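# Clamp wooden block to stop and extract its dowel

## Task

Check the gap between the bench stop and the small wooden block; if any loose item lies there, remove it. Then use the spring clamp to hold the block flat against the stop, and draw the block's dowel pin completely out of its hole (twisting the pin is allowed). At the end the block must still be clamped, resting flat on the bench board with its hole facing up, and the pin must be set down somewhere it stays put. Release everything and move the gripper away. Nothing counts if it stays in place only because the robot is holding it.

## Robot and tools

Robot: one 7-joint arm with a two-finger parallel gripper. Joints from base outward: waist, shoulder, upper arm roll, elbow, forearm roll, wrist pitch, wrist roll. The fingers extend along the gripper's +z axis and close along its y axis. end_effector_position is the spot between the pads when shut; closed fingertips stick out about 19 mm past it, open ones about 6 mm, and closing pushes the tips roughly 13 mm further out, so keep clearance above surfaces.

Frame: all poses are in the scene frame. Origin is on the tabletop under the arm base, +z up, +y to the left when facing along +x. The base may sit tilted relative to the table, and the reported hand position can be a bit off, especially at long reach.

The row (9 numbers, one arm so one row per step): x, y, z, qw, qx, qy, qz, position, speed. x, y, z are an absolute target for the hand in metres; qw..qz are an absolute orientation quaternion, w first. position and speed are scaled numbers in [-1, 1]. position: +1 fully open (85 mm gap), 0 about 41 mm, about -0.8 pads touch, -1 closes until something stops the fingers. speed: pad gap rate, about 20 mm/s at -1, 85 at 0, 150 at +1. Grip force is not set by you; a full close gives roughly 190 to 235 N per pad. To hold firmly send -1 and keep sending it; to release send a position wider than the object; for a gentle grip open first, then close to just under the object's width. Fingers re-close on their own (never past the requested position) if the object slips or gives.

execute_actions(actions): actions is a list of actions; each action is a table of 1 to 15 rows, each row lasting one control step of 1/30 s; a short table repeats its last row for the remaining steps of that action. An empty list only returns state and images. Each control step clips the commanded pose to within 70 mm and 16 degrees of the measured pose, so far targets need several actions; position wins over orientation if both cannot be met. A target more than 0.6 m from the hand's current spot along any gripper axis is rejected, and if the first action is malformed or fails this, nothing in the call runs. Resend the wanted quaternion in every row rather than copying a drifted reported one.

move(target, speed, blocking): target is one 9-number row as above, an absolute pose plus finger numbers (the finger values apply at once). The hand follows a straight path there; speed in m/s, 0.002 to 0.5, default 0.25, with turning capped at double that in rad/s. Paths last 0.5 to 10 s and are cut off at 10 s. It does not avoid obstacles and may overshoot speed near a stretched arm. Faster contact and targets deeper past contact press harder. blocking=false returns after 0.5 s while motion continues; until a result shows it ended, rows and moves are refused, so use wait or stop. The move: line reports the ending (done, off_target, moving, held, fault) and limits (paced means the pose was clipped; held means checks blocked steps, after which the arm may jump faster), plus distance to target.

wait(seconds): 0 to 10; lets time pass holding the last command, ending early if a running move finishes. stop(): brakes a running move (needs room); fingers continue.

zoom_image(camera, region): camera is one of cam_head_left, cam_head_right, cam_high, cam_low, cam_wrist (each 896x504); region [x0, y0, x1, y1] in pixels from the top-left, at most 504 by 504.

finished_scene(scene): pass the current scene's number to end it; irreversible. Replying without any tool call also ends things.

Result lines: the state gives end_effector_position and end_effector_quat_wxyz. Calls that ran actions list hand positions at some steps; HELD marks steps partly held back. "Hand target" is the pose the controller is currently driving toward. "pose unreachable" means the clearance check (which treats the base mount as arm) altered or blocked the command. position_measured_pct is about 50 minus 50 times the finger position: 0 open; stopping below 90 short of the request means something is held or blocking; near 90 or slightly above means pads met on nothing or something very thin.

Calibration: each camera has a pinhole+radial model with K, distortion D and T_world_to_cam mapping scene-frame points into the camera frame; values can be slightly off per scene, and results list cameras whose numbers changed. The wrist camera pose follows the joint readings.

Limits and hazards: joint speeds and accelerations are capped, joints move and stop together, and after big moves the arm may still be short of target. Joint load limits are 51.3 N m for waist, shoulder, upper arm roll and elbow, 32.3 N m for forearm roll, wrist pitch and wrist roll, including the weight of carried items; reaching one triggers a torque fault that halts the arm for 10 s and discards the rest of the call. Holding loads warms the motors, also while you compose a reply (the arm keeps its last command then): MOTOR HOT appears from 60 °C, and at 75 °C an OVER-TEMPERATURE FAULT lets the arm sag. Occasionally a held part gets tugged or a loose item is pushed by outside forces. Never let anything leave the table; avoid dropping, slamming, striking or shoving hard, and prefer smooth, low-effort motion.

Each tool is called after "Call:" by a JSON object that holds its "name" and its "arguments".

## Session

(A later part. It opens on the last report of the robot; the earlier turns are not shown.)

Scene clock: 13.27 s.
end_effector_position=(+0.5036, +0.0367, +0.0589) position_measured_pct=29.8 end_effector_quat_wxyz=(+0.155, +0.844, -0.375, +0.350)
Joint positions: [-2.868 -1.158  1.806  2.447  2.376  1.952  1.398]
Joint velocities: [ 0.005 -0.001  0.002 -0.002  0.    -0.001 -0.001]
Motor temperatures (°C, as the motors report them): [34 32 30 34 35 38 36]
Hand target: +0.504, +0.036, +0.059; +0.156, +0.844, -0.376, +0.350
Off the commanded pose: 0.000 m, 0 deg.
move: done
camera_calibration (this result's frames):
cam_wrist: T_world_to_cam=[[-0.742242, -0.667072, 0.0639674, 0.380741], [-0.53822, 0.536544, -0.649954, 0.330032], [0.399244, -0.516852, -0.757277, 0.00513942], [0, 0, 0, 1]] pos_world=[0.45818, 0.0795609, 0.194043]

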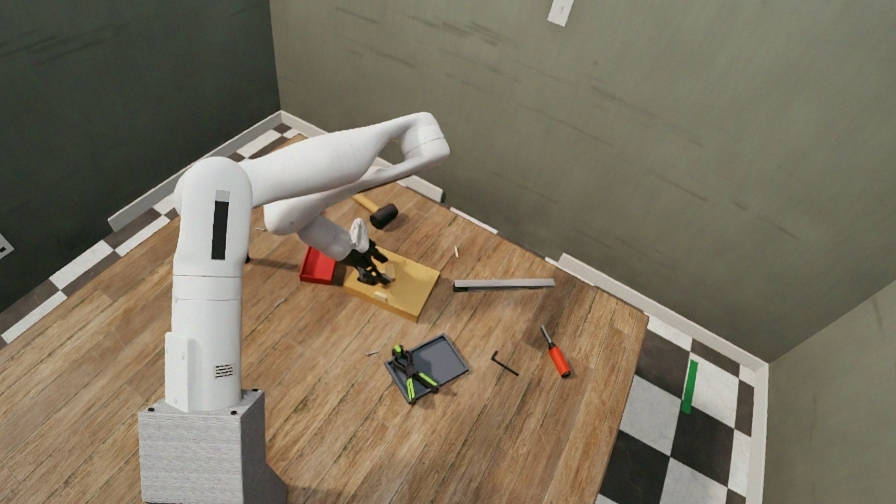

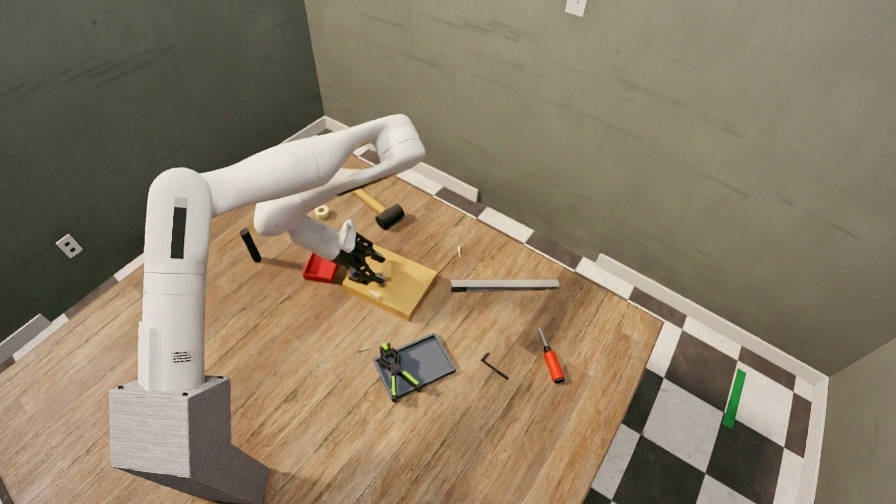

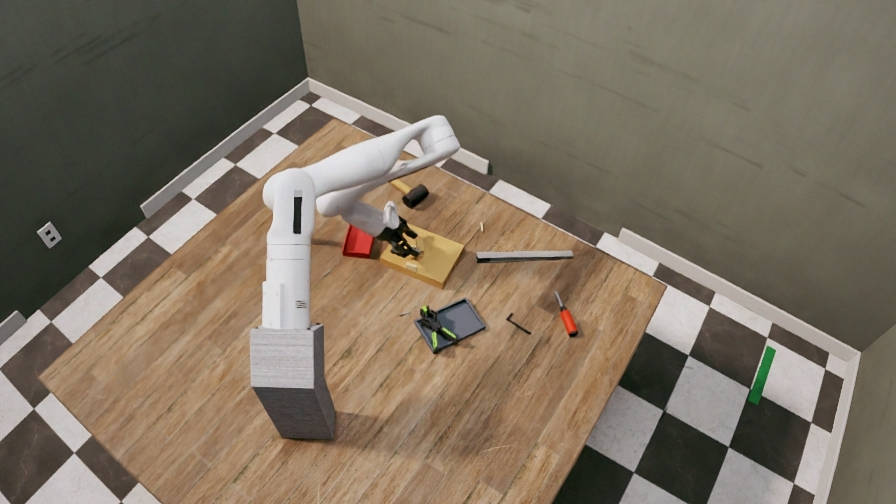

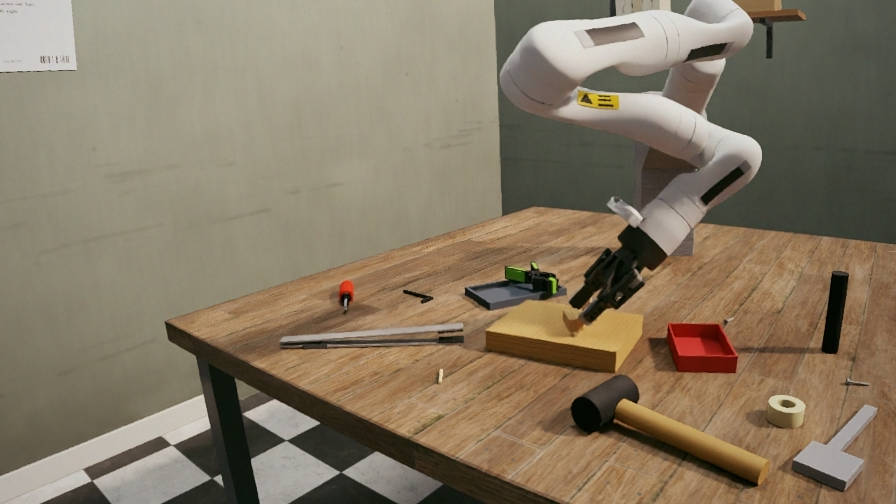

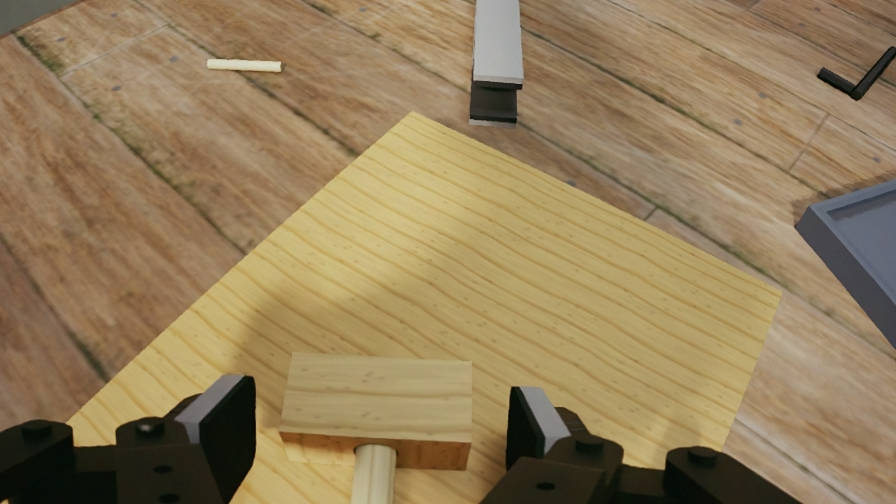

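Call:
{"name": "move", "arguments": {"target": [0.508,0.0313,0.052,0.1556,0.8440,-0.3758,0.3496,0.4,0], "speed": 0.04}}

Call:
{"name": "execute_actions", "arguments": {"actions": [[[0.508,0.0313,0.052,0.1556,0.8440,-0.3758,0.3496,0.0,-0.5]],[[0.508,0.0313,0.052,0.1556,0.8440,-0.3758,0.3496,0.0,-0.5]]]}}

Call:
{"name": "zoom_image", "arguments": {"camera": "cam_low", "region": [520, 240, 660, 380]}}

Scene clock: 14.27 s.
end_effector_position=(+0.5080, +0.0314, +0.0520) position_measured_pct=29.8 end_effector_quat_wxyz=(+0.156, +0.844, -0.376, +0.350)
Joint positions: [-2.852 -1.165  1.821  2.426  2.406  1.923  1.417]
Joint velocities: [ 0.001  0.001  0.001 -0.001  0.001 -0.002 -0.003]
Motor temperatures (°C, as the motors report them): [34 32 30 34 35 38 36]
Hand target: +0.508, +0.031, +0.052; +0.156, +0.844, -0.376, +0.350
Off the commanded pose: 0.000 m, 0 deg.
move: done
camera_calibration (this result's frames):
cam_wrist: T_world_to_cam=[[-0.74255, -0.666733, 0.0639251, 0.38109], [-0.537991, 0.536858, -0.649885, 0.330647], [0.398981, -0.516963, -0.75734, -0.00448153], [0, 0, 0, 1]] pos_world=[0.462652, 0.0742582, 0.187127]

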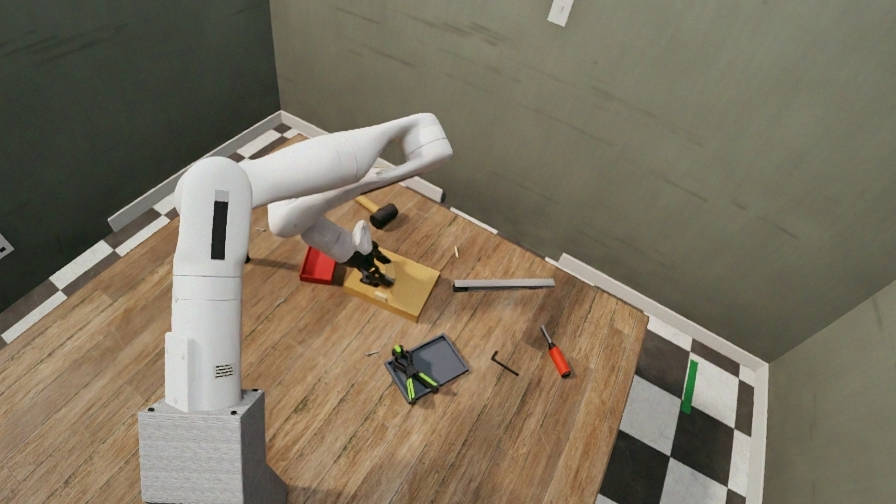

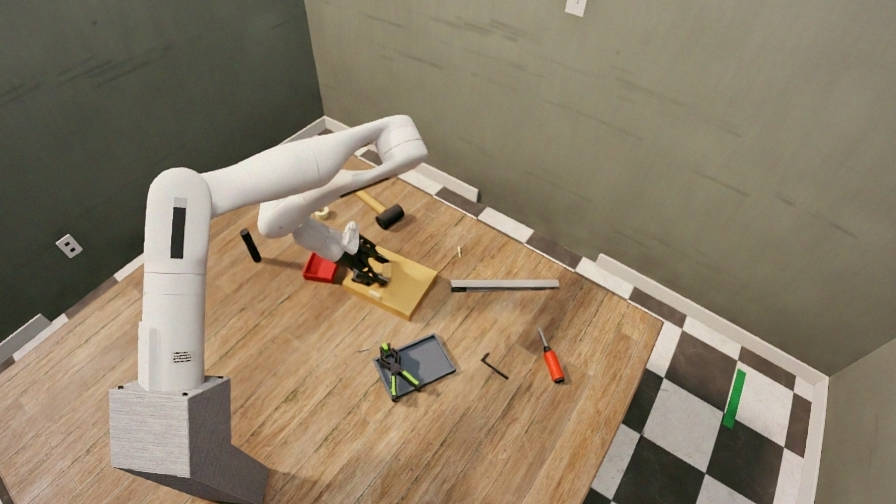

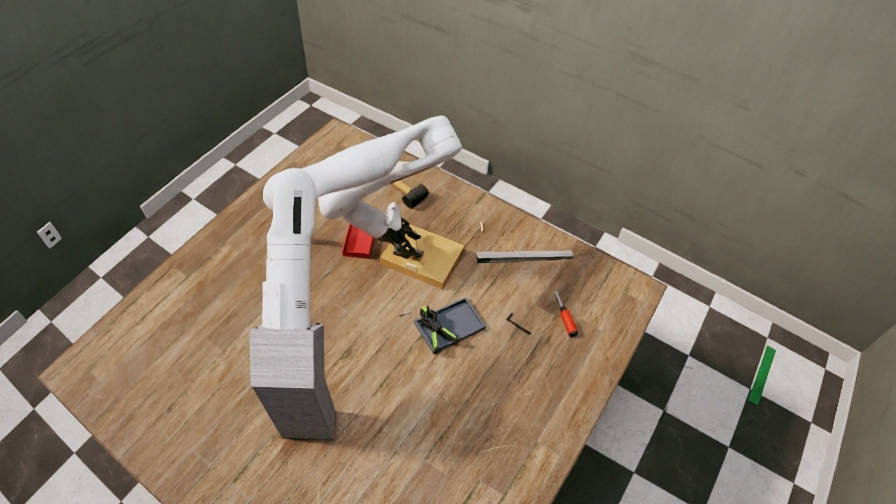

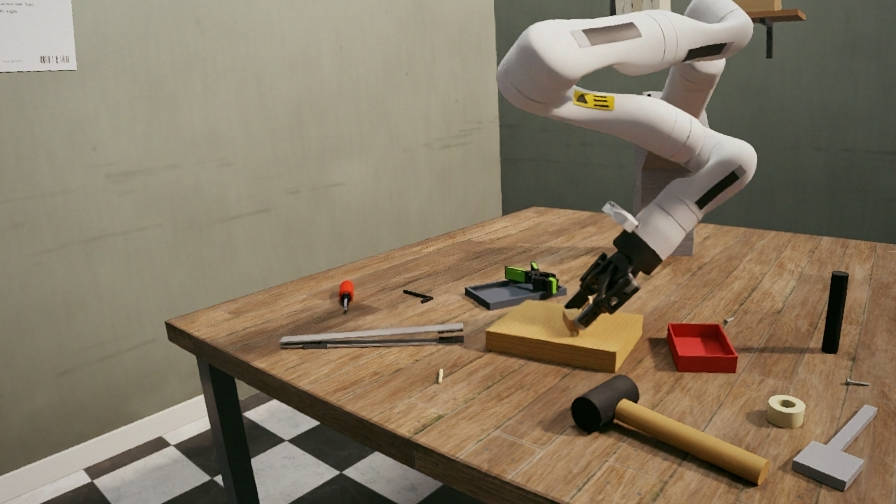

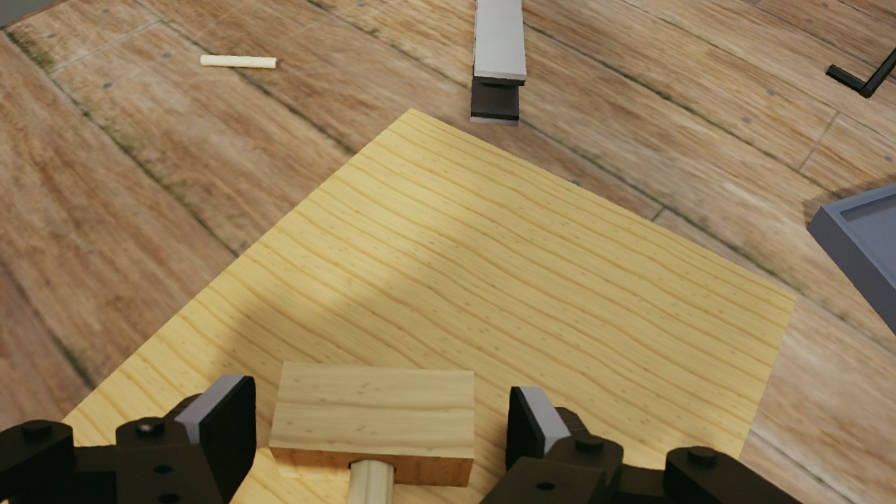

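Scene clock: 15.27 s.
end_effector_position=(+0.5081, +0.0312, +0.0522) position_measured_pct=46.8 end_effector_quat_wxyz=(+0.156, +0.844, -0.376, +0.350)
Joint positions: [-2.852 -1.165  1.821  2.426  2.406  1.923  1.417]
Joint velocities: [-0.     0.    -0.    -0.     0.001  0.002  0.001]
Motor temperatures (°C, as the motors report them): [34 32 30 34 35 38 36]
Hand target: +0.508, +0.031, +0.052; +0.156, +0.844, -0.376, +0.350
Off the commanded pose: 0.000 m, 0 deg.
Step readings (end_effector_position; steps 1 to 15: 1st action; 16 to 30: 2nd action):
0: (+0.5080, +0.0314, +0.0520)
1: (+0.5080, +0.0314, +0.0520)
2: (+0.5080, +0.0314, +0.0520)
4: (+0.5080, +0.0313, +0.0520)
8: (+0.5080, +0.0313, +0.0520)
15: (+0.5081, +0.0312, +0.0522)
16: (+0.5081, +0.0312, +0.0522)
17: (+0.5081, +0.0312, +0.0522)
19: (+0.5081, +0.0312, +0.0522)
23: (+0.5081, +0.0312, +0.0522)
30: end_effector_position above
camera_calibration (this result's frames):
cam_wrist: T_world_to_cam=[[-0.742584, -0.666697, 0.0639004, 0.381076], [-0.537737, 0.536617, -0.650293, 0.330846], [0.399258, -0.517259, -0.756991, -0.00459078], [0, 0, 0, 1]] pos_world=[0.462722, 0.07415, 0.18732]

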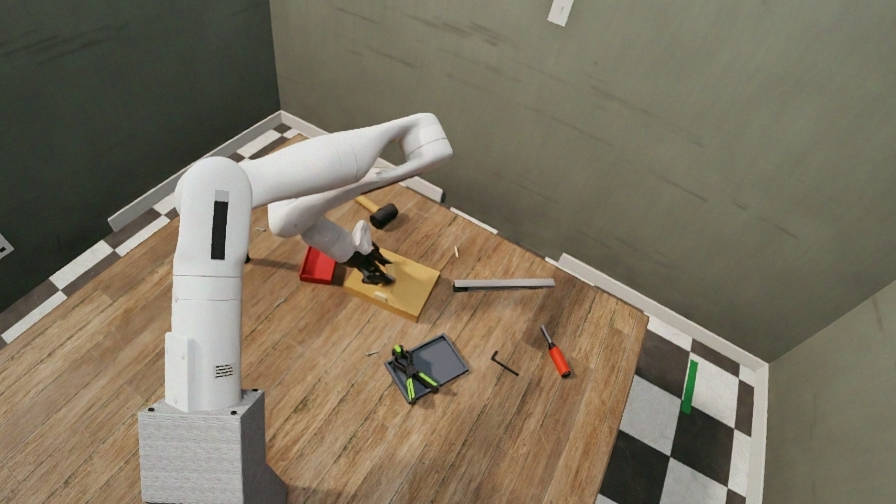

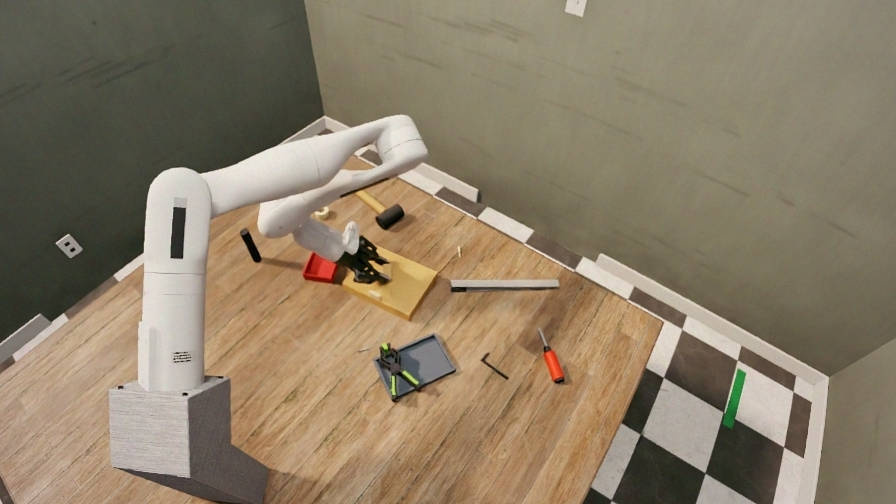

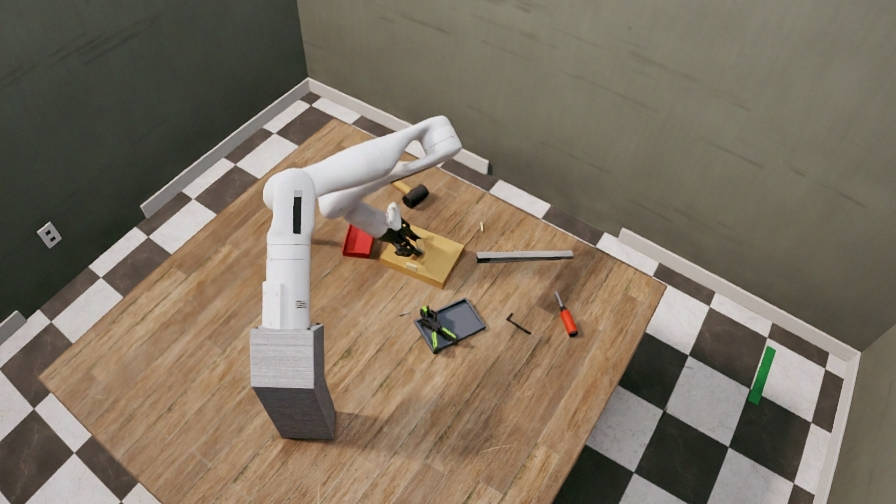

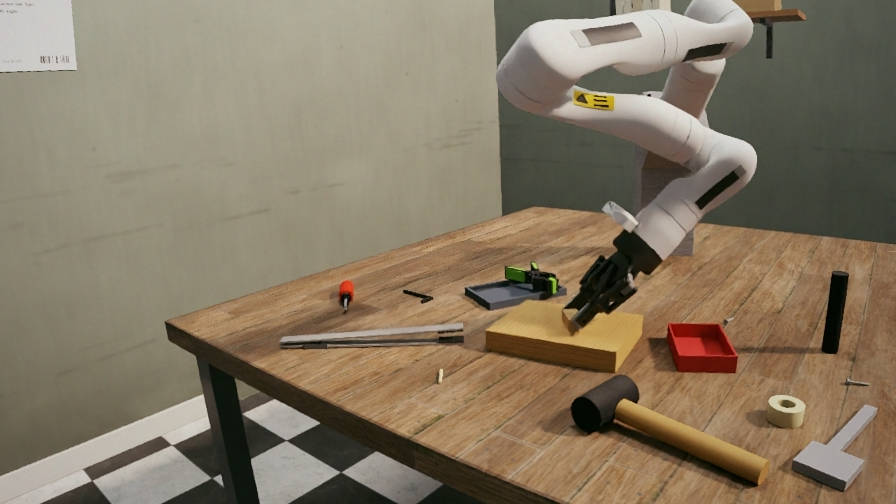

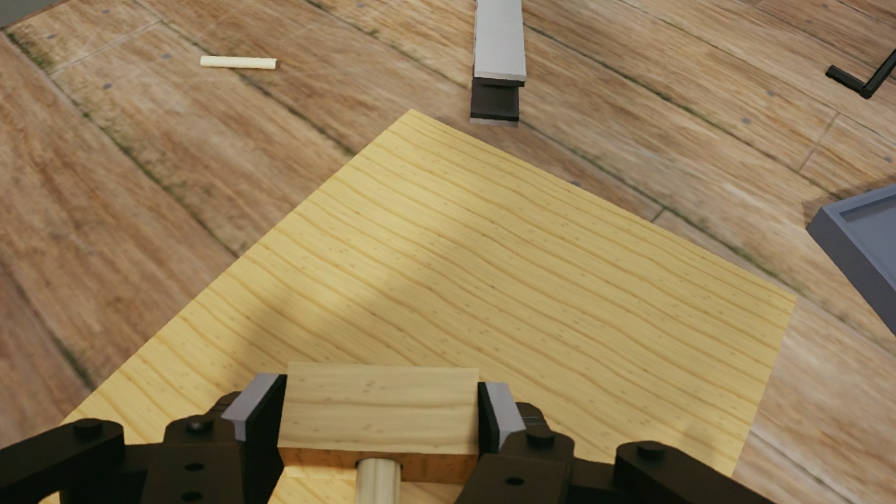

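Region (520, 240, 660, 380) of cam_low's 896x504 image, scaled by 3.600, with more detail than that image has.

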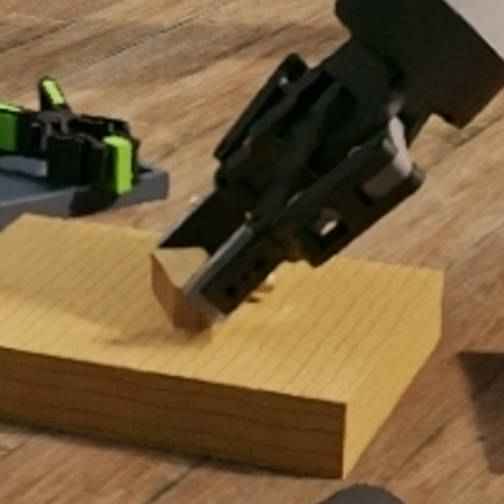

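Call:
{"name": "move", "arguments": {"target": [0.512,0.028,0.085,0.1556,0.8440,-0.3758,0.3496,-0.1,-0.5], "speed": 0.15}}

Call:
{"name": "move", "arguments": {"target": [0.475,0.006,0.09,0.0334,0.9204,0.0806,-0.3812,-0.1,-0.5], "speed": 0.3}}

Call:
{"name": "zoom_image", "arguments": {"camera": "cam_low", "region": [500, 200, 680, 380]}}

Scene clock: 16.87 s.
end_effector_position=(+0.5118, +0.0282, +0.0847) position_measured_pct=48.4 end_effector_quat_wxyz=(+0.155, +0.844, -0.376, +0.349)
Joint positions: [-2.791 -1.105  1.751  2.498  2.339  1.919  1.406]
Joint velocities: [ 0.007  0.004 -0.003  0.002  0.001  0.004  0.003]
Motor temperatures (°C, as the motors report them): [34 32 30 34 35 38 36]
Hand target: +0.512, +0.028, +0.085; +0.156, +0.844, -0.376, +0.350
Off the commanded pose: 0.000 m, 0 deg.
move: done
camera_calibration (this result's frames):
cam_wrist: T_world_to_cam=[[-0.742823, -0.666428, 0.0639326, 0.379828], [-0.538138, 0.537547, -0.649192, 0.355657], [0.398273, -0.516639, -0.757933, 0.0175013], [0, 0, 0, 1]] pos_world=[0.466567, 0.0709879, 0.219871]

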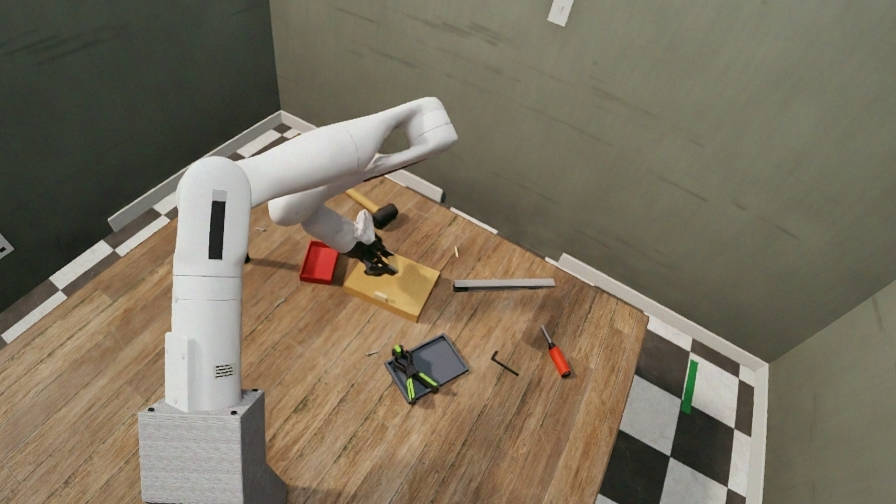

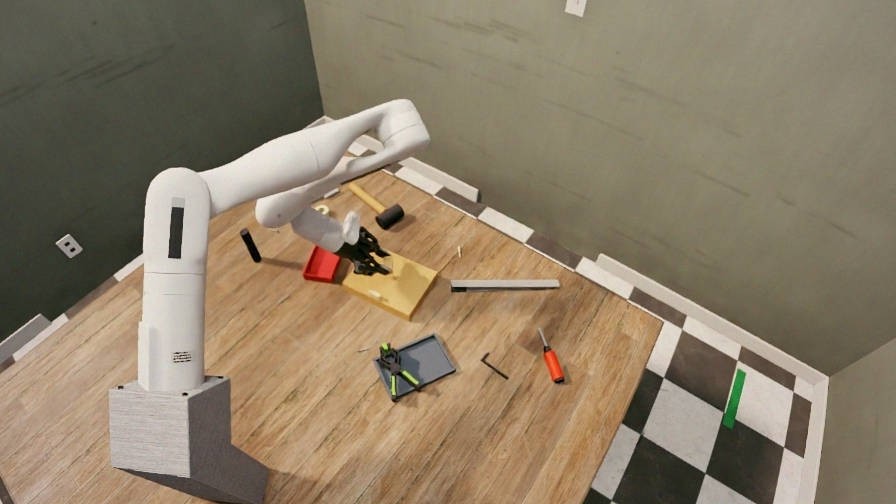

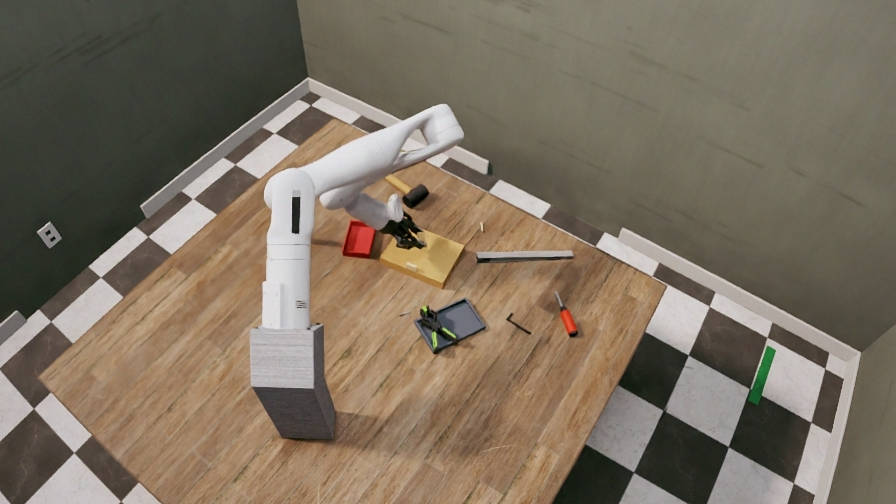

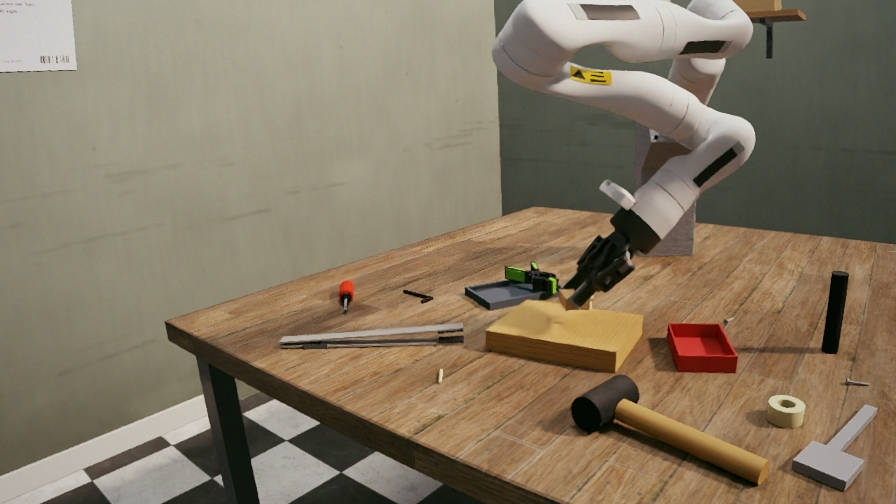

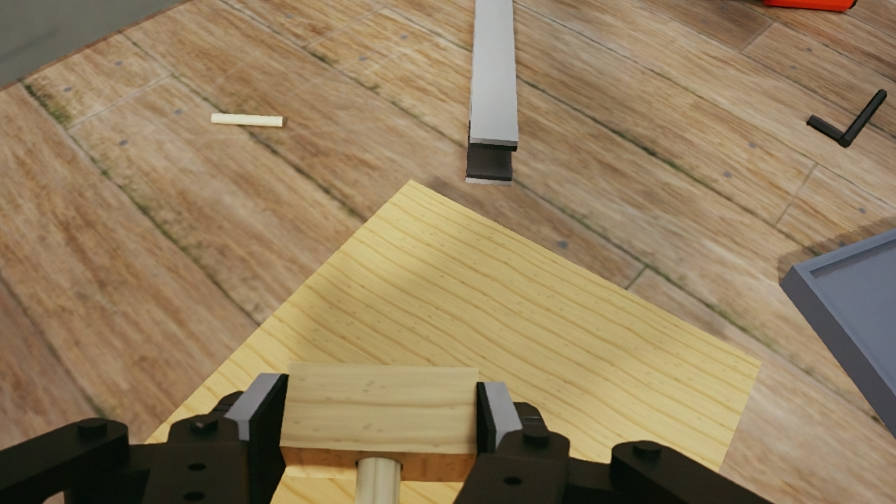

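Scene clock: 20.63 s.
end_effector_position=(+0.4744, +0.0046, +0.0904) position_measured_pct=48.4 end_effector_quat_wxyz=(+0.033, +0.920, +0.081, -0.383)
Joint positions: [-2.361 -1.049  1.64   1.533  0.737  1.331  4.448]
Joint velocities: [-0.013 -0.003  0.001 -0.004 -0.002  0.001  0.002]
Motor temperatures (°C, as the motors report them): [34 32 30 34 35 38 36]
Hand target: +0.474, +0.005, +0.090; +0.032, +0.920, +0.082, -0.383
Off the commanded pose: 0.002 m, 0 deg.
move: done; limits=paced
camera_calibration (this result's frames):
cam_wrist: T_world_to_cam=[[0.237155, -0.971472, -0.000675473, -0.121707], [-0.630422, -0.154427, 0.760737, 0.271401], [-0.739139, -0.179986, -0.64906, 0.552729], [0, 0, 0, 1]] pos_world=[0.608504, 0.0231603, 0.152207]

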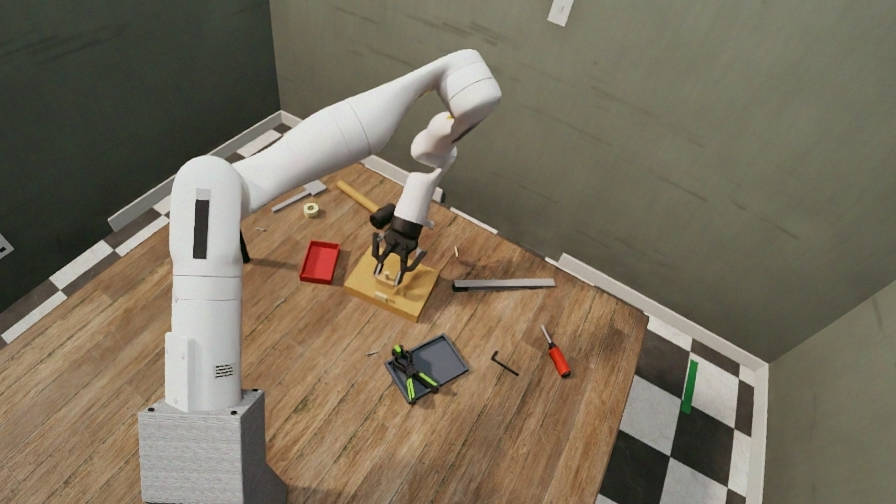

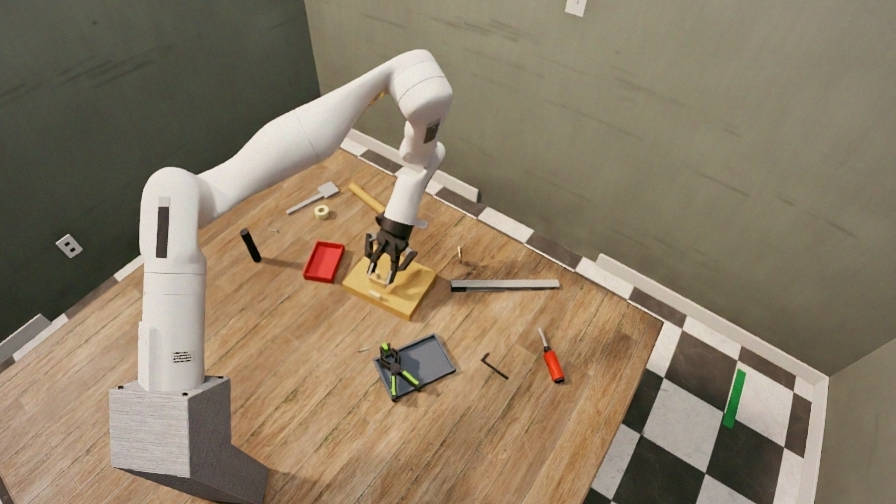

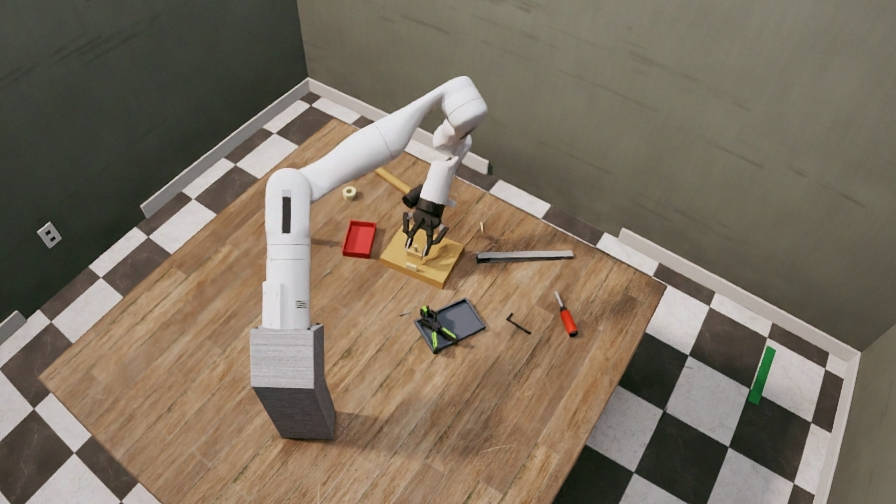

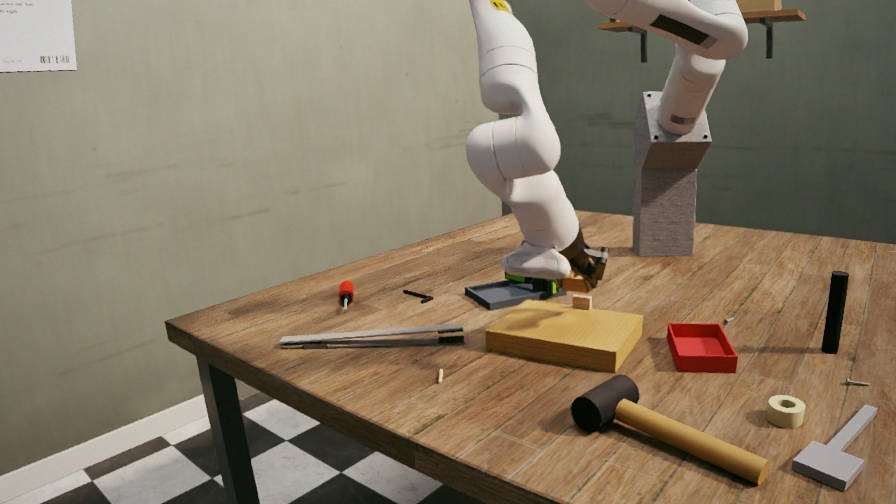

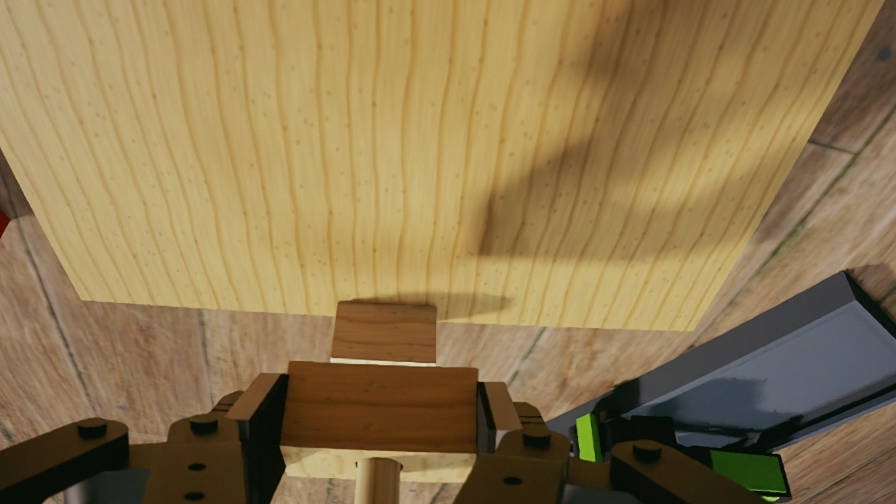

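Region (500, 200, 680, 380) of cam_low's 896x504 image, scaled by 2.800, with more detail than that image has.

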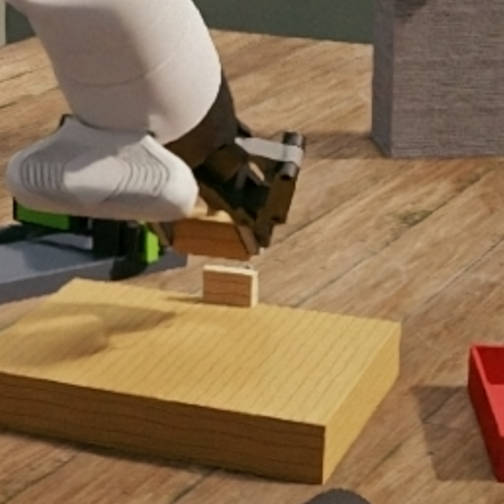

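Call:
{"name": "move", "arguments": {"target": [0.471,0.0055,0.056,0.0334,0.9204,0.0806,-0.3812,-0.1,-0.5], "speed": 0.06}}

Call:
{"name": "zoom_image", "arguments": {"camera": "cam_head_left", "region": [340, 230, 440, 330]}}

Call:
{"name": "zoom_image", "arguments": {"camera": "cam_low", "region": [520, 250, 640, 370]}}

Scene clock: 21.77 s.
end_effector_position=(+0.4710, +0.0053, +0.0561) position_measured_pct=48.4 end_effector_quat_wxyz=(+0.034, +0.920, +0.081, -0.381)
Joint positions: [-2.43  -1.088  1.683  1.499  0.776  1.299  4.432]
Joint velocities: [-0.004 -0.002  0.    -0.001 -0.001  0.002 -0.   ]
Motor temperatures (°C, as the motors report them): [34 32 30 34 35 38 36]
Hand target: +0.471, +0.006, +0.056; +0.033, +0.920, +0.081, -0.381
Off the commanded pose: 0.000 m, 0 deg.
move: done
camera_calibration (this result's frames):
cam_wrist: T_world_to_cam=[[0.236541, -0.971619, 0.00218965, -0.120073], [-0.633232, -0.15245, 0.7588, 0.296907], [-0.73693, -0.180874, -0.651321, 0.527198], [0, 0, 0, 1]] pos_world=[0.604921, 0.0239551, 0.118345]

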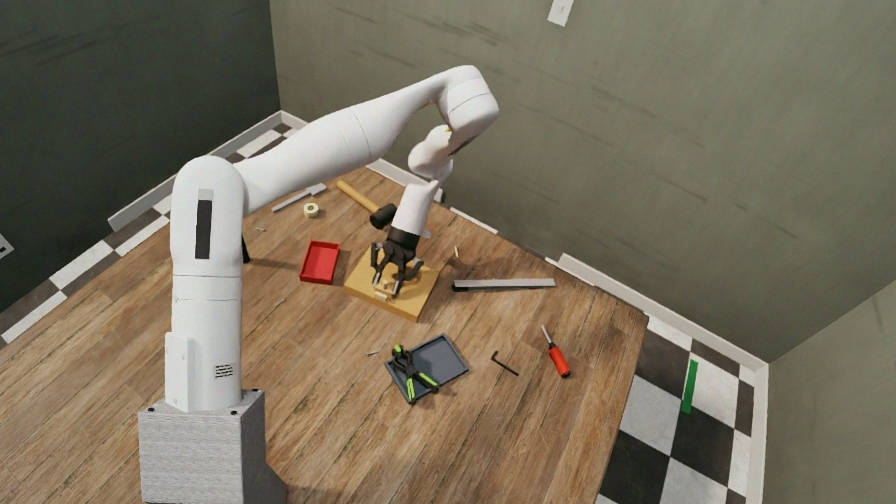

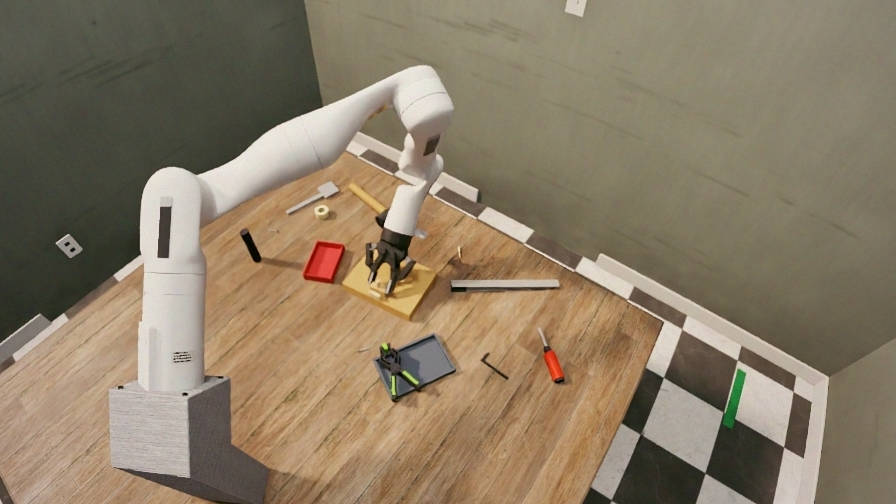

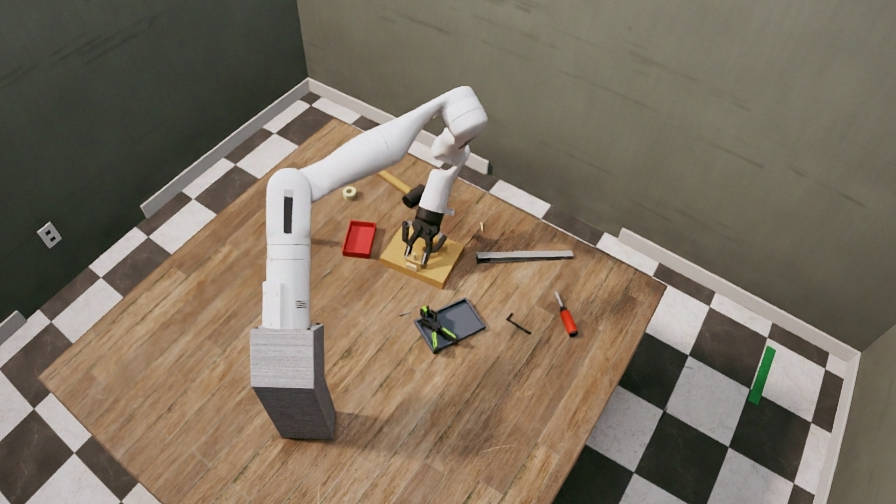

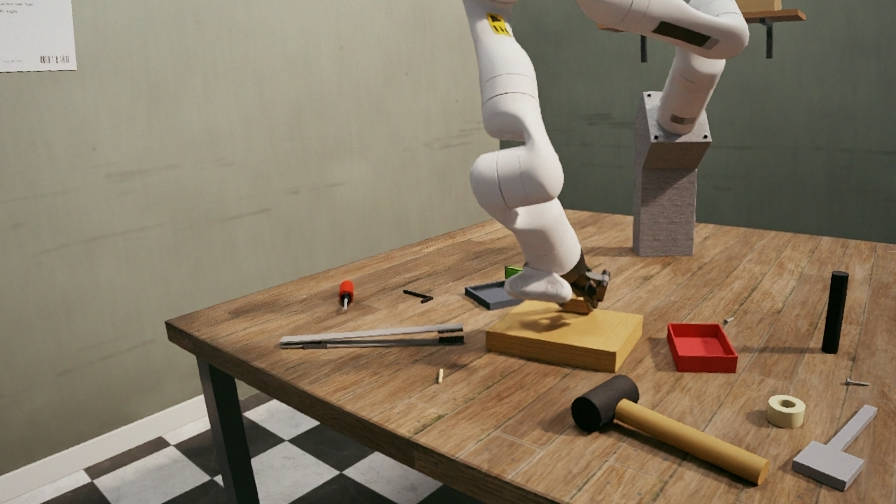

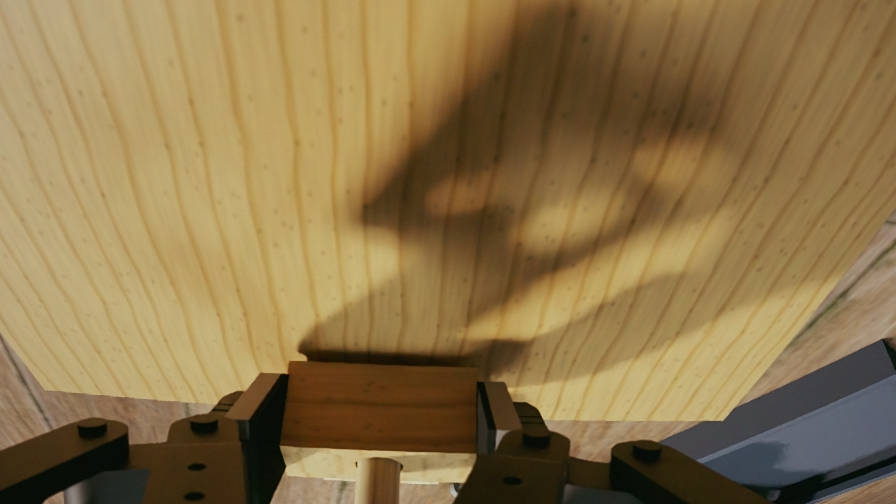

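Region (340, 230, 440, 330) of cam_head_left's 896x504 image, scaled by 5.040, with more detail than that image has.

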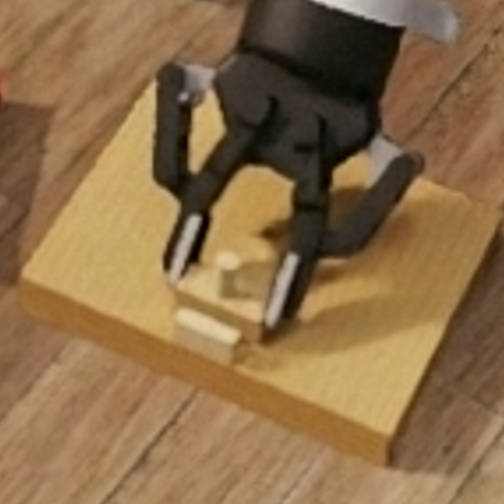

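Region (520, 250, 640, 370) of cam_low's 896x504 image, scaled by 4.200, with more detail than that image has.

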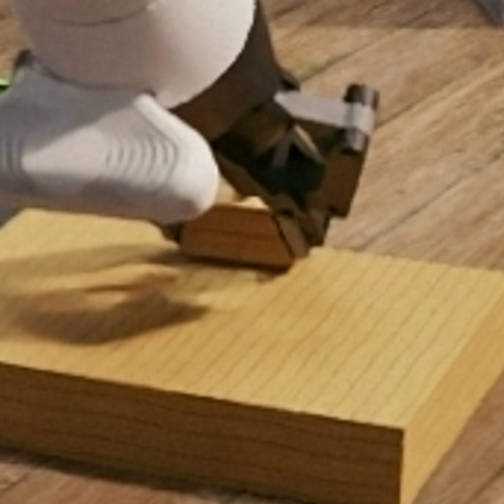

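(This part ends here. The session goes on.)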